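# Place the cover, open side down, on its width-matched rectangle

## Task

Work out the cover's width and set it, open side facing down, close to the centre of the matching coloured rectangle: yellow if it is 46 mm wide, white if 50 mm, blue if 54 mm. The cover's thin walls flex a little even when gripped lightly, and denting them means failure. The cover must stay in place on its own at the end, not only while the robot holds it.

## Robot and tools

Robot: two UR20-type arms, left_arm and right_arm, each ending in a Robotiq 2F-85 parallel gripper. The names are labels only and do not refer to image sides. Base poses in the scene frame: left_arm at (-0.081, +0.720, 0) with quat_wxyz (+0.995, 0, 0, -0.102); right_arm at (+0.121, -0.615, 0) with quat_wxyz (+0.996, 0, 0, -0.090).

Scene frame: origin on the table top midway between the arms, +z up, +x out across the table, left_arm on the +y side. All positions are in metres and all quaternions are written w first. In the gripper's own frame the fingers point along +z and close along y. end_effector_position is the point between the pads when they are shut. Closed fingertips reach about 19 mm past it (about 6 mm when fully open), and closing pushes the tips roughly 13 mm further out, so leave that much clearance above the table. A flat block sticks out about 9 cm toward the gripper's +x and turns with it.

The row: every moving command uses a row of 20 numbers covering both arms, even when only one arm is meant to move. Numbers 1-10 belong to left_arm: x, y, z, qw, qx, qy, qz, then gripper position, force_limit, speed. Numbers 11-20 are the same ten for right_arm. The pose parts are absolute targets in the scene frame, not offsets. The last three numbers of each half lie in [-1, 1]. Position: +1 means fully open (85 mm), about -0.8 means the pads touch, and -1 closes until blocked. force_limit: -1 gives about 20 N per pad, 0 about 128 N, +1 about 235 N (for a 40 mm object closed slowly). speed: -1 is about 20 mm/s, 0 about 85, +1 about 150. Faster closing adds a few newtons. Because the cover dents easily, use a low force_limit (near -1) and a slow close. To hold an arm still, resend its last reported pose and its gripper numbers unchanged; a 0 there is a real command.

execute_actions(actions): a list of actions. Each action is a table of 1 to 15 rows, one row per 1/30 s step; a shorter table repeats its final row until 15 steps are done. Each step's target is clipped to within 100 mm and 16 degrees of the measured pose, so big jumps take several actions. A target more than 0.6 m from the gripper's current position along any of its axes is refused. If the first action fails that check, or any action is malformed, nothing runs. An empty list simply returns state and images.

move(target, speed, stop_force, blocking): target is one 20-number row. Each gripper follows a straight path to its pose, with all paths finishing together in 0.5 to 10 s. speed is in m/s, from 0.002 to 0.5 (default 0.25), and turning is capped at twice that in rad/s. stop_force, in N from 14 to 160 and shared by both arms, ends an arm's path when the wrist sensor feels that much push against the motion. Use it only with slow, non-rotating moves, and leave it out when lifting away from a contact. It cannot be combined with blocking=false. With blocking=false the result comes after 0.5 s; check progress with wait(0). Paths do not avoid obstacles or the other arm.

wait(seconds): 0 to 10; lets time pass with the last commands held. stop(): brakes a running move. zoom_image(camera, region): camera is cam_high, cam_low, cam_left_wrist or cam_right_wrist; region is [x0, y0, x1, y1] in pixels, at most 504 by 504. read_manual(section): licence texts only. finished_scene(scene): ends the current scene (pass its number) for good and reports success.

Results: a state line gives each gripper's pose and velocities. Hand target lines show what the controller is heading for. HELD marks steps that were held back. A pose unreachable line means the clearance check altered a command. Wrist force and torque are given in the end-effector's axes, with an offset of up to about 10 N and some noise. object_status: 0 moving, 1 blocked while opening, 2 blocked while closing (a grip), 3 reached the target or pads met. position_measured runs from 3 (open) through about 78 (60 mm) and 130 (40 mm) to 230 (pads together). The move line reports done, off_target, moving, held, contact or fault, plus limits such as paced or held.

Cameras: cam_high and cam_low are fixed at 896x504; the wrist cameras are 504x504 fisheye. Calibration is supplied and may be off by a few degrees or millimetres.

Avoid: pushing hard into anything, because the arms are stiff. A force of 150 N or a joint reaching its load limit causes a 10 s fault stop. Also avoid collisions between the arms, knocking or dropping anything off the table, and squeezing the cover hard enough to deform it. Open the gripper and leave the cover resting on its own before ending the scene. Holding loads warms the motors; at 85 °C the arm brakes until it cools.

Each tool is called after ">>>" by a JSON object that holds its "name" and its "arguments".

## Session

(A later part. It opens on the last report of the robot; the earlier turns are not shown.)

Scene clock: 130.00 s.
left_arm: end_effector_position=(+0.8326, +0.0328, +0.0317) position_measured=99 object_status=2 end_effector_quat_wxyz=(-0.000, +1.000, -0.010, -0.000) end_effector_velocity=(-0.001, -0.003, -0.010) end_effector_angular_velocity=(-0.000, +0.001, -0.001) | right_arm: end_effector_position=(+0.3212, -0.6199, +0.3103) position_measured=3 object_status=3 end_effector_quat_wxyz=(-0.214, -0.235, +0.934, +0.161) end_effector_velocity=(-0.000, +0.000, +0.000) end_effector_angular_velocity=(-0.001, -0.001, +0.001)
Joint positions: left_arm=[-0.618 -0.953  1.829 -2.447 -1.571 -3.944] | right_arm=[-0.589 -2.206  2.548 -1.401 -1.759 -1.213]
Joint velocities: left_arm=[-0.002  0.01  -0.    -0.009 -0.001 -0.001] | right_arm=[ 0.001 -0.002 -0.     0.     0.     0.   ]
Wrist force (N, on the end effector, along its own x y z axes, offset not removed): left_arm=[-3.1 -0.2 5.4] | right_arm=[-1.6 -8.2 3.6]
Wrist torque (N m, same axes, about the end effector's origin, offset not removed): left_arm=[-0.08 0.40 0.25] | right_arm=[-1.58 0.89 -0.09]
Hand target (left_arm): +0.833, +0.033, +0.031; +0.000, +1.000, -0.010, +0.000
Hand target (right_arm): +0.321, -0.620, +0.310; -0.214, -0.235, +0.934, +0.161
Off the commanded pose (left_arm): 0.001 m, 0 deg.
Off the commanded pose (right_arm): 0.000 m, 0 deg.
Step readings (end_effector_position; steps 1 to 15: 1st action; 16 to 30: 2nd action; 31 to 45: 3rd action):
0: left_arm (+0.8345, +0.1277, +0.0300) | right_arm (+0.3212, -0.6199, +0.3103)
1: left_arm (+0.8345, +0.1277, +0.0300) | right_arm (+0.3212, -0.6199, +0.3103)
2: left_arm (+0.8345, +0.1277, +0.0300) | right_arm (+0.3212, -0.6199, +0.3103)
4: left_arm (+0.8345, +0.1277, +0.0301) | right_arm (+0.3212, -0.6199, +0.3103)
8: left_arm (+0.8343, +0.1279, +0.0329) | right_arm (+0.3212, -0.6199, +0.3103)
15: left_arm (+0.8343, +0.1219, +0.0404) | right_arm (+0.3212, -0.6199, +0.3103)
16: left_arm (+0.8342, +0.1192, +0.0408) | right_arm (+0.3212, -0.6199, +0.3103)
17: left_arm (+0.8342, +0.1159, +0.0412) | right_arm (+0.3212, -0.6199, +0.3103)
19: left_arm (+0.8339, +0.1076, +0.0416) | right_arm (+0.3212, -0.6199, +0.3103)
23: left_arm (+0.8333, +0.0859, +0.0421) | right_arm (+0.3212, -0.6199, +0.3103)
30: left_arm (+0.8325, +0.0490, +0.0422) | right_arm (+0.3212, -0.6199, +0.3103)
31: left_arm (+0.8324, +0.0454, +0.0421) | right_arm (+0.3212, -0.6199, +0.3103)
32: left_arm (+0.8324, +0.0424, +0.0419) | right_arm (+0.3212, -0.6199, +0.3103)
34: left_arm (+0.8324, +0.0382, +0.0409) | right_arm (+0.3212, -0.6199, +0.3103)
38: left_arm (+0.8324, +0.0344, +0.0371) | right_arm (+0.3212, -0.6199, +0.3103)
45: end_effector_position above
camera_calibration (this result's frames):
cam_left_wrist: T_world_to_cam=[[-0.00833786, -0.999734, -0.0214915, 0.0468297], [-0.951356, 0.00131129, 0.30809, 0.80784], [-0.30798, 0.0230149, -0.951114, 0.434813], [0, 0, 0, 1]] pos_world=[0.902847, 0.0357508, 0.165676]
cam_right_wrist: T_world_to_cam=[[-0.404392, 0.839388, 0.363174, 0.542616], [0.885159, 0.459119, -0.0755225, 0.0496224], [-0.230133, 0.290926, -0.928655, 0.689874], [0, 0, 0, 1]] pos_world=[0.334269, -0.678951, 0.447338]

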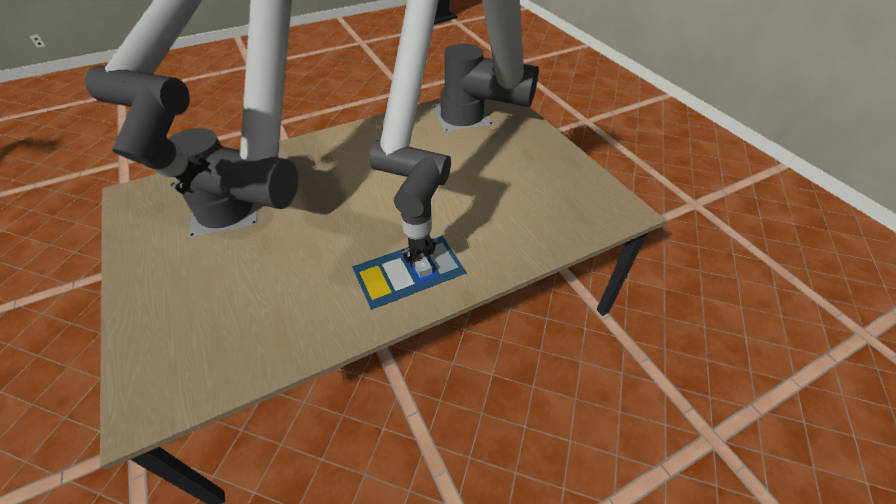

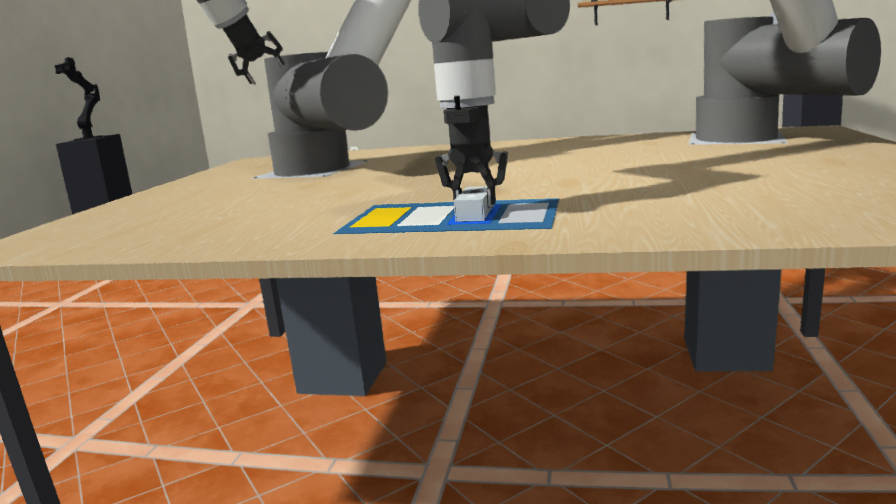

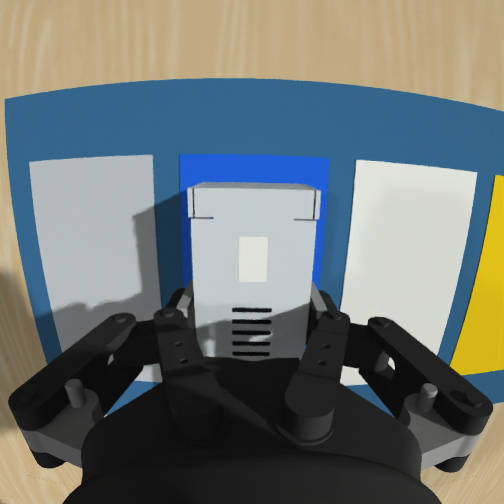

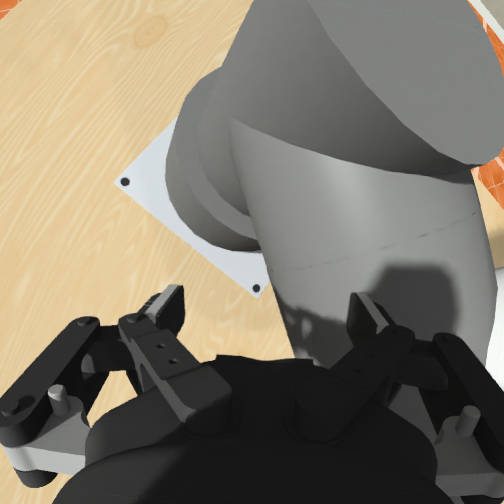

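>>> {"name": "execute_actions", "arguments": {"actions": []}}

>>> {"name": "zoom_image", "arguments": {"camera": "cam_left_wrist", "region": [142, 144, 362, 364]}}

>>> {"name": "zoom_image", "arguments": {"camera": "cam_low", "region": [435, 170, 515, 250]}}

Scene clock: 131.87 s.
left_arm: end_effector_position=(+0.8326, +0.0326, +0.0306) position_measured=99 object_status=2 end_effector_quat_wxyz=(+0.000, +1.000, -0.010, +0.000) end_effector_velocity=(+0.001, +0.003, -0.000) end_effector_angular_velocity=(+0.002, +0.000, +0.002) | right_arm: end_effector_position=(+0.3212, -0.6199, +0.3103) position_measured=3 object_status=3 end_effector_quat_wxyz=(-0.214, -0.235, +0.934, +0.161) end_effector_velocity=(-0.000, +0.001, -0.001) end_effector_angular_velocity=(+0.001, +0.001, +0.001)
Joint positions: left_arm=[-0.618 -0.952  1.828 -2.448 -1.571 -3.944] | right_arm=[-0.589 -2.206  2.548 -1.401 -1.759 -1.213]
Joint velocities: left_arm=[ 0.002 -0.     0.001  0.001  0.001  0.   ] | right_arm=[ 0.001  0.     0.001  0.    -0.     0.   ]
Wrist force (N, on the end effector, along its own x y z axes, offset not removed): left_arm=[-2.6 -2.3 5.0] | right_arm=[-1.6 -5.4 3.4]
Wrist torque (N m, same axes, about the end effector's origin, offset not removed): left_arm=[-0.52 0.21 0.21] | right_arm=[-1.02 0.86 -0.04]
Hand target (left_arm): +0.833, +0.033, +0.031; +0.000, +1.000, -0.010, +0.000
Hand target (right_arm): +0.321, -0.620, +0.310; -0.214, -0.235, +0.934, +0.161
Off the commanded pose (left_arm): 0.000 m, 0 deg.
Off the commanded pose (right_arm): 0.000 m, 0 deg.
camera_calibration (this result's frames):
cam_left_wrist: T_world_to_cam=[[-0.00834474, -0.999734, -0.021481, 0.0465525], [-0.951374, 0.0013224, 0.308035, 0.808217], [-0.307925, 0.023007, -0.951132, 0.433772], [0, 0, 0, 1]] pos_world=[0.902874, 0.0354916, 0.164616]
cam_right_wrist: T_world_to_cam=[[-0.404392, 0.839388, 0.363174, 0.542617], [0.885159, 0.459119, -0.0755225, 0.0496225], [-0.230133, 0.290926, -0.928655, 0.689874], [0, 0, 0, 1]] pos_world=[0.334269, -0.678951, 0.447338]

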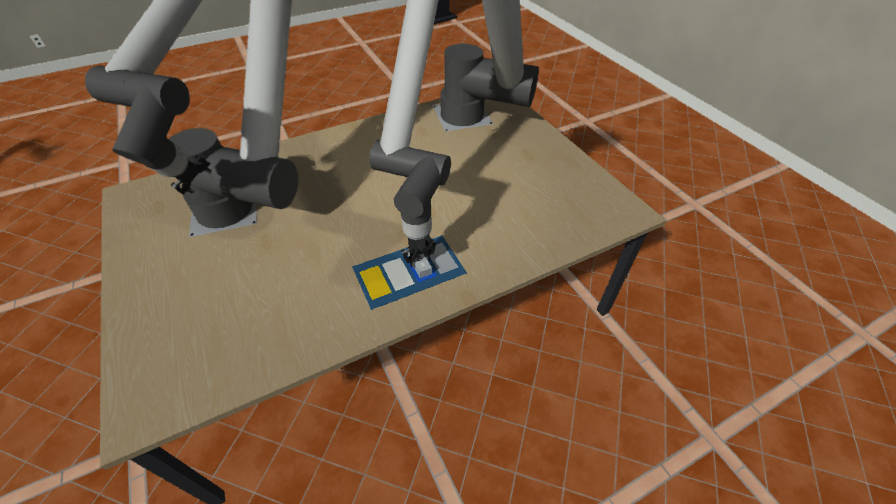

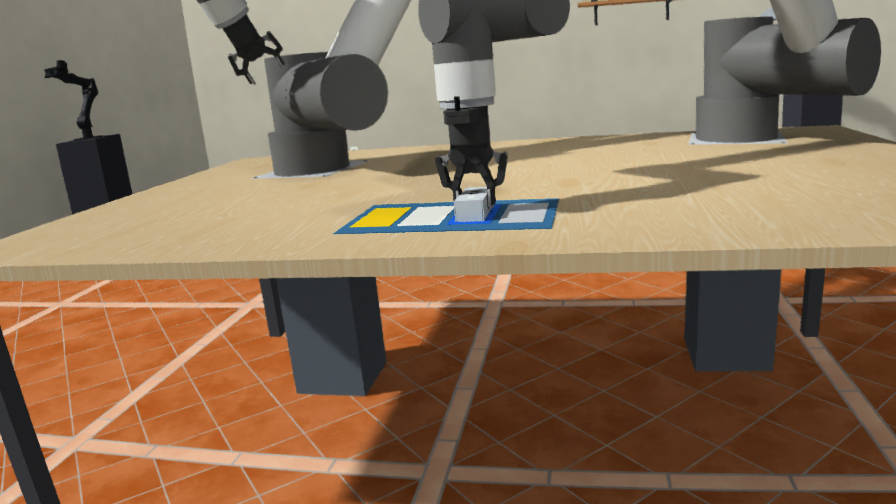

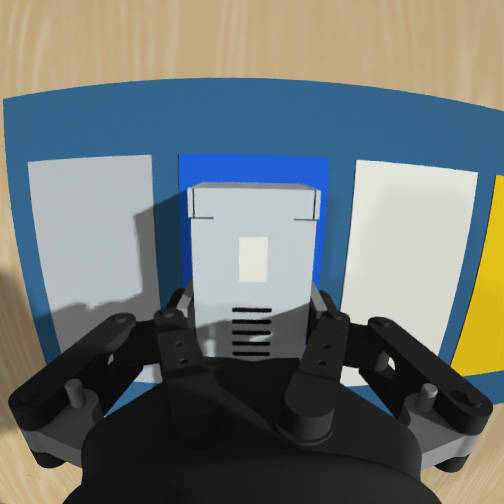

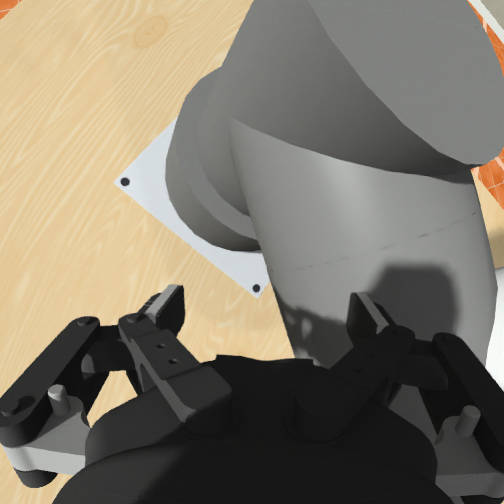

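Region (142, 144, 362, 364) of cam_left_wrist's 504x504 image, scaled by 2.291, with more detail than that image has.

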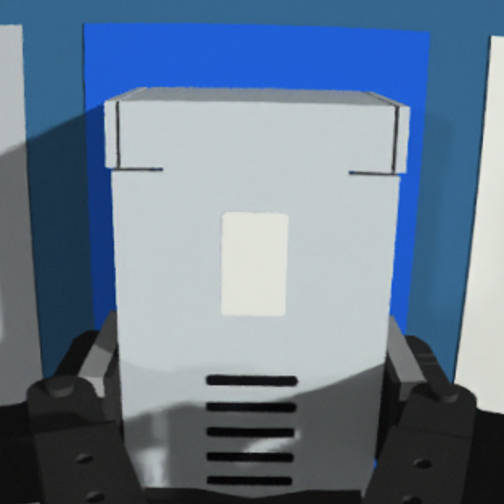

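Region (435, 170, 515, 250) of cam_low's 896x504 image, scaled by 6.300, with more detail than that image has.

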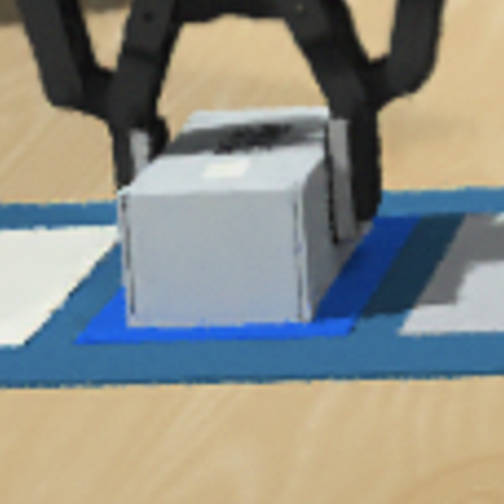

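>>> {"name": "execute_actions", "arguments": {"actions": [[[0.8326, 0.0326, 0.0303, 0, 0.99995, -0.01, 0, 0.235, -1, -1, 0.3212, -0.6199, 0.3103, -0.214, -0.235, 0.934, 0.161, 1, -1, -1],[0.8326, 0.0326, 0.0303, 0, 0.99995, -0.01, 0, 0.235, -1, -1, 0.3212, -0.6199, 0.3103, -0.214, -0.235, 0.934, 0.161, 1, -1, -1],[0.8326, 0.0326, 0.0303, 0, 0.99995, -0.01, 0, 0.235, -1, -1, 0.3212, -0.6199, 0.3103, -0.214, -0.235, 0.934, 0.161, 1, -1, -1],[0.8326, 0.0326, 0.0303, 0, 0.99995, -0.01, 0, 1, -1, 0, 0.3212, -0.6199, 0.3103, -0.214, -0.235, 0.934, 0.161, 1, -1, -1],[0.8326, 0.0326, 0.0303, 0, 0.99995, -0.01, 0, 1, -1, 0, 0.3212, -0.6199, 0.3103, -0.214, -0.235, 0.934, 0.161, 1, -1, -1],[0.8326, 0.0326, 0.0303, 0, 0.99995, -0.01, 0, 1, -1, 0, 0.3212, -0.6199, 0.3103, -0.214, -0.235, 0.934, 0.161, 1, -1, -1],[0.8326, 0.0326, 0.0303, 0, 0.99995, -0.01, 0, 1, -1, 0, 0.3212, -0.6199, 0.3103, -0.214, -0.235, 0.934, 0.161, 1, -1, -1],[0.8326, 0.0326, 0.0303, 0, 0.99995, -0.01, 0, 1, -1, 0, 0.3212, -0.6199, 0.3103, -0.214, -0.235, 0.934, 0.161, 1, -1, -1],[0.8326, 0.0326, 0.03035, 0, 0.99995, -0.01, 0, 1, -1, 0, 0.3212, -0.6199, 0.3103, -0.214, -0.235, 0.934, 0.161, 1, -1, -1],[0.8326, 0.0326, 0.03069, 0, 0.99995, -0.01, 0, 1, -1, 0, 0.3212, -0.6199, 0.3103, -0.214, -0.235, 0.934, 0.161, 1, -1, -1],[0.8326, 0.0326, 0.0315, 0, 0.99995, -0.01, 0, 1, -1, 0, 0.3212, -0.6199, 0.3103, -0.214, -0.235, 0.934, 0.161, 1, -1, -1],[0.8326, 0.0326, 0.03291, 0, 0.99995, -0.01, 0, 1, -1, 0, 0.3212, -0.6199, 0.3103, -0.214, -0.235, 0.934, 0.161, 1, -1, -1],[0.8326, 0.0326, 0.03496, 0, 0.99995, -0.01, 0, 1, -1, 0, 0.3212, -0.6199, 0.3103, -0.214, -0.235, 0.934, 0.161, 1, -1, -1],[0.8326, 0.0326, 0.03764, 0, 0.99995, -0.01, 0, 1, -1, 0, 0.3212, -0.6199, 0.3103, -0.214, -0.235, 0.934, 0.161, 1, -1, -1],[0.8326, 0.0326, 0.04088, 0, 0.99995, -0.01, 0, 1, -1, 0, 0.3212, -0.6199, 0.3103, -0.214, -0.235, 0.934, 0.161, 1, -1, -1]],[[0.8326, 0.0326, 0.04458, 0, 0.99995, -0.01, 0, 1, -1, 0, 0.3212, -0.6199, 0.3103, -0.214, -0.235, 0.934, 0.161, 1, -1, -1],[0.8326, 0.0326, 0.04861, 0, 0.99995, -0.01, 0, 1, -1, 0, 0.3212, -0.6199, 0.3103, -0.214, -0.235, 0.934, 0.161, 1, -1, -1],[0.8326, 0.0326, 0.0528, 0, 0.99995, -0.01, 0, 1, -1, 0, 0.3212, -0.6199, 0.3103, -0.214, -0.235, 0.934, 0.161, 1, -1, -1],[0.8326, 0.0326, 0.05699, 0, 0.99995, -0.01, 0, 1, -1, 0, 0.3212, -0.6199, 0.3103, -0.214, -0.235, 0.934, 0.161, 1, -1, -1],[0.8326, 0.0326, 0.06102, 0, 0.99995, -0.01, 0, 1, -1, 0, 0.3212, -0.6199, 0.3103, -0.214, -0.235, 0.934, 0.161, 1, -1, -1],[0.8326, 0.0326, 0.06472, 0, 0.99995, -0.01, 0, 1, -1, 0, 0.3212, -0.6199, 0.3103, -0.214, -0.235, 0.934, 0.161, 1, -1, -1],[0.8326, 0.0326, 0.06796, 0, 0.99995, -0.01, 0, 1, -1, 0, 0.3212, -0.6199, 0.3103, -0.214, -0.235, 0.934, 0.161, 1, -1, -1],[0.8326, 0.0326, 0.07064, 0, 0.99995, -0.01, 0, 1, -1, 0, 0.3212, -0.6199, 0.3103, -0.214, -0.235, 0.934, 0.161, 1, -1, -1],[0.8326, 0.0326, 0.07269, 0, 0.99995, -0.01, 0, 1, -1, 0, 0.3212, -0.6199, 0.3103, -0.214, -0.235, 0.934, 0.161, 1, -1, -1],[0.8326, 0.0326, 0.0741, 0, 0.99995, -0.01, 0, 1, -1, 0, 0.3212, -0.6199, 0.3103, -0.214, -0.235, 0.934, 0.161, 1, -1, -1],[0.8326, 0.0326, 0.07491, 0, 0.99995, -0.01, 0, 1, -1, 0, 0.3212, -0.6199, 0.3103, -0.214, -0.235, 0.934, 0.161, 1, -1, -1],[0.8326, 0.0326, 0.07525, 0, 0.99995, -0.01, 0, 1, -1, 0, 0.3212, -0.6199, 0.3103, -0.214, -0.235, 0.934, 0.161, 1, -1, -1],[0.8326, 0.0326, 0.0753, 0, 0.99995, -0.01, 0, 1, -1, 0, 0.3212, -0.6199, 0.3103, -0.214, -0.235, 0.934, 0.161, 1, -1, -1]]]}}

>>> {"name": "zoom_image", "arguments": {"camera": "cam_left_wrist", "region": [142, 144, 362, 364]}}

Scene clock: 150.77 s.
left_arm: end_effector_position=(+0.8326, +0.0326, +0.0718) position_measured=3 object_status=3 end_effector_quat_wxyz=(+0.000, +1.000, -0.010, +0.000) end_effector_velocity=(-0.001, -0.001, +0.031) end_effector_angular_velocity=(+0.001, +0.001, -0.001) | right_arm: end_effector_position=(+0.3212, -0.6199, +0.3103) position_measured=3 object_status=3 end_effector_quat_wxyz=(-0.214, -0.235, +0.934, +0.161) end_effector_velocity=(+0.000, -0.000, +0.001) end_effector_angular_velocity=(-0.000, -0.000, +0.000)
Joint positions: left_arm=[-0.618 -0.989  1.818 -2.4   -1.571 -3.944] | right_arm=[-0.589 -2.206  2.548 -1.401 -1.759 -1.213]
Joint velocities: left_arm=[-0.001 -0.028 -0.01   0.038  0.    -0.   ] | right_arm=[ 0.     0.    -0.001  0.    -0.     0.   ]
Wrist force (N, on the end effector, along its own x y z axes, offset not removed): left_arm=[-3.0 -2.0 2.0] | right_arm=[-1.6 -7.6 3.6]
Wrist torque (N m, same axes, about the end effector's origin, offset not removed): left_arm=[-0.36 0.33 0.26] | right_arm=[-1.47 0.87 -0.04]
Hand target (left_arm): +0.833, +0.033, +0.075; +0.000, +1.000, -0.010, +0.000
Hand target (right_arm): +0.321, -0.620, +0.310; -0.214, -0.235, +0.934, +0.161
Off the commanded pose (left_arm): 0.003 m, 0 deg.
Off the commanded pose (right_arm): 0.000 m, 0 deg.
Step readings (end_effector_position; steps 1 to 15: 1st action; 16 to 30: 2nd action):
0: left_arm (+0.8326, +0.0326, +0.0306) | right_arm (+0.3212, -0.6199, +0.3103)
1: left_arm (+0.8326, +0.0326, +0.0306) | right_arm (+0.3212, -0.6199, +0.3103)
2: left_arm (+0.8326, +0.0326, +0.0306) | right_arm (+0.3212, -0.6199, +0.3103)
4: left_arm (+0.8326, +0.0326, +0.0305) | right_arm (+0.3212, -0.6199, +0.3103)
8: left_arm (+0.8327, +0.0325, +0.0304) | right_arm (+0.3212, -0.6199, +0.3103)
15: left_arm (+0.8326, +0.0326, +0.0326) | right_arm (+0.3212, -0.6199, +0.3103)
16: left_arm (+0.8326, +0.0326, +0.0341) | right_arm (+0.3212, -0.6199, +0.3103)
17: left_arm (+0.8326, +0.0326, +0.0361) | right_arm (+0.3212, -0.6199, +0.3103)
19: left_arm (+0.8326, +0.0326, +0.0414) | right_arm (+0.3212, -0.6199, +0.3103)
23: left_arm (+0.8326, +0.0326, +0.0551) | right_arm (+0.3212, -0.6199, +0.3103)
30: end_effector_position above
camera_calibration (this result's frames):
cam_left_wrist: T_world_to_cam=[[-0.00834152, -0.999737, -0.0213398, 0.0474312], [-0.951417, 0.00136604, 0.307903, 0.795558], [-0.307793, 0.0228714, -0.951178, 0.472868], [0, 0, 0, 1]] pos_world=[0.902848, 0.0355168, 0.205839]
cam_right_wrist: T_world_to_cam=[[-0.404392, 0.839388, 0.363174, 0.542617], [0.885159, 0.459119, -0.0755222, 0.0496224], [-0.230133, 0.290926, -0.928655, 0.689874], [0, 0, 0, 1]] pos_world=[0.334269, -0.678951, 0.447338]

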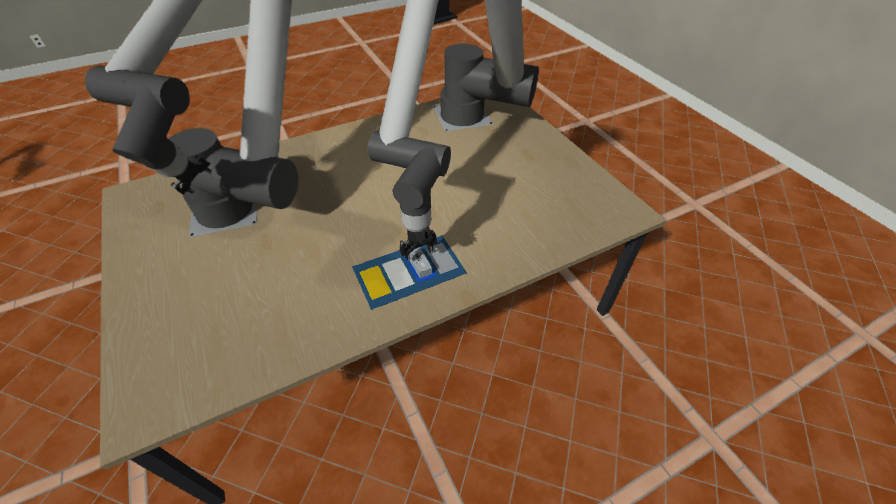

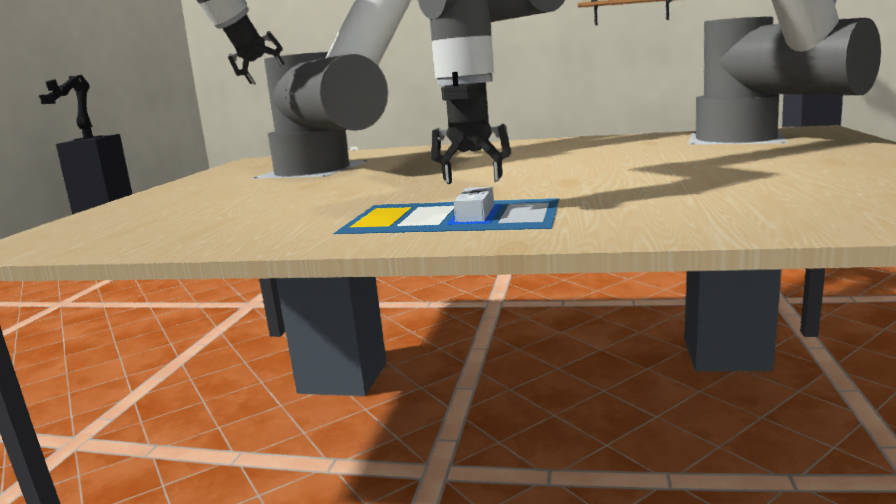

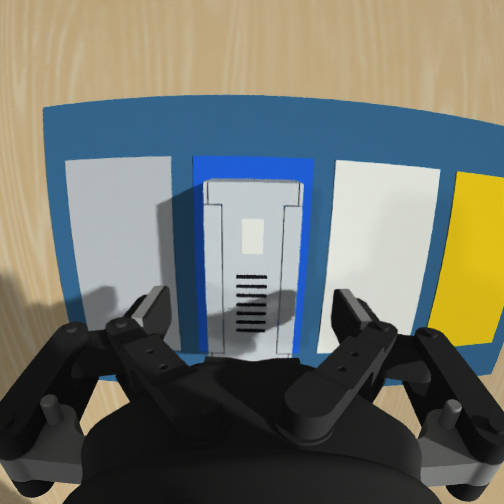

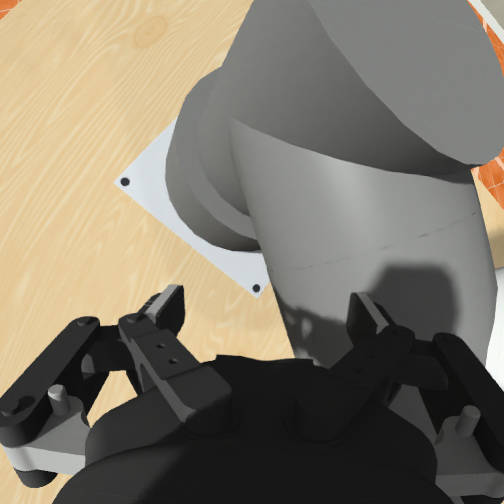

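Region (142, 144, 362, 364) of cam_left_wrist's 504x504 image, scaled by 2.291, with more detail than that image has.

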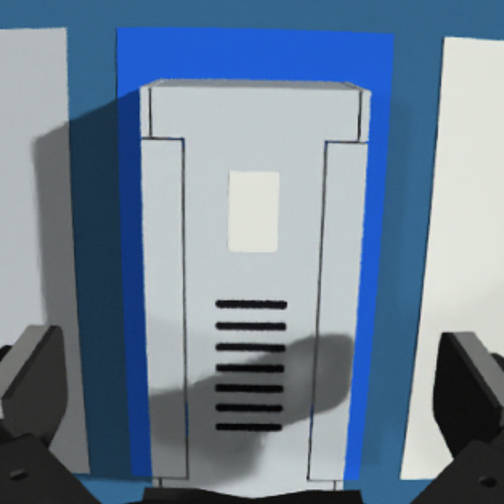

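This cover measured about 54 mm. It now sits centred on the blue rectangle, its walls have sprung back, and the gripper is clear of it.

>>> {"name": "finished_scene", "arguments": {"scene": 2}}

The scene is finished: the task was done.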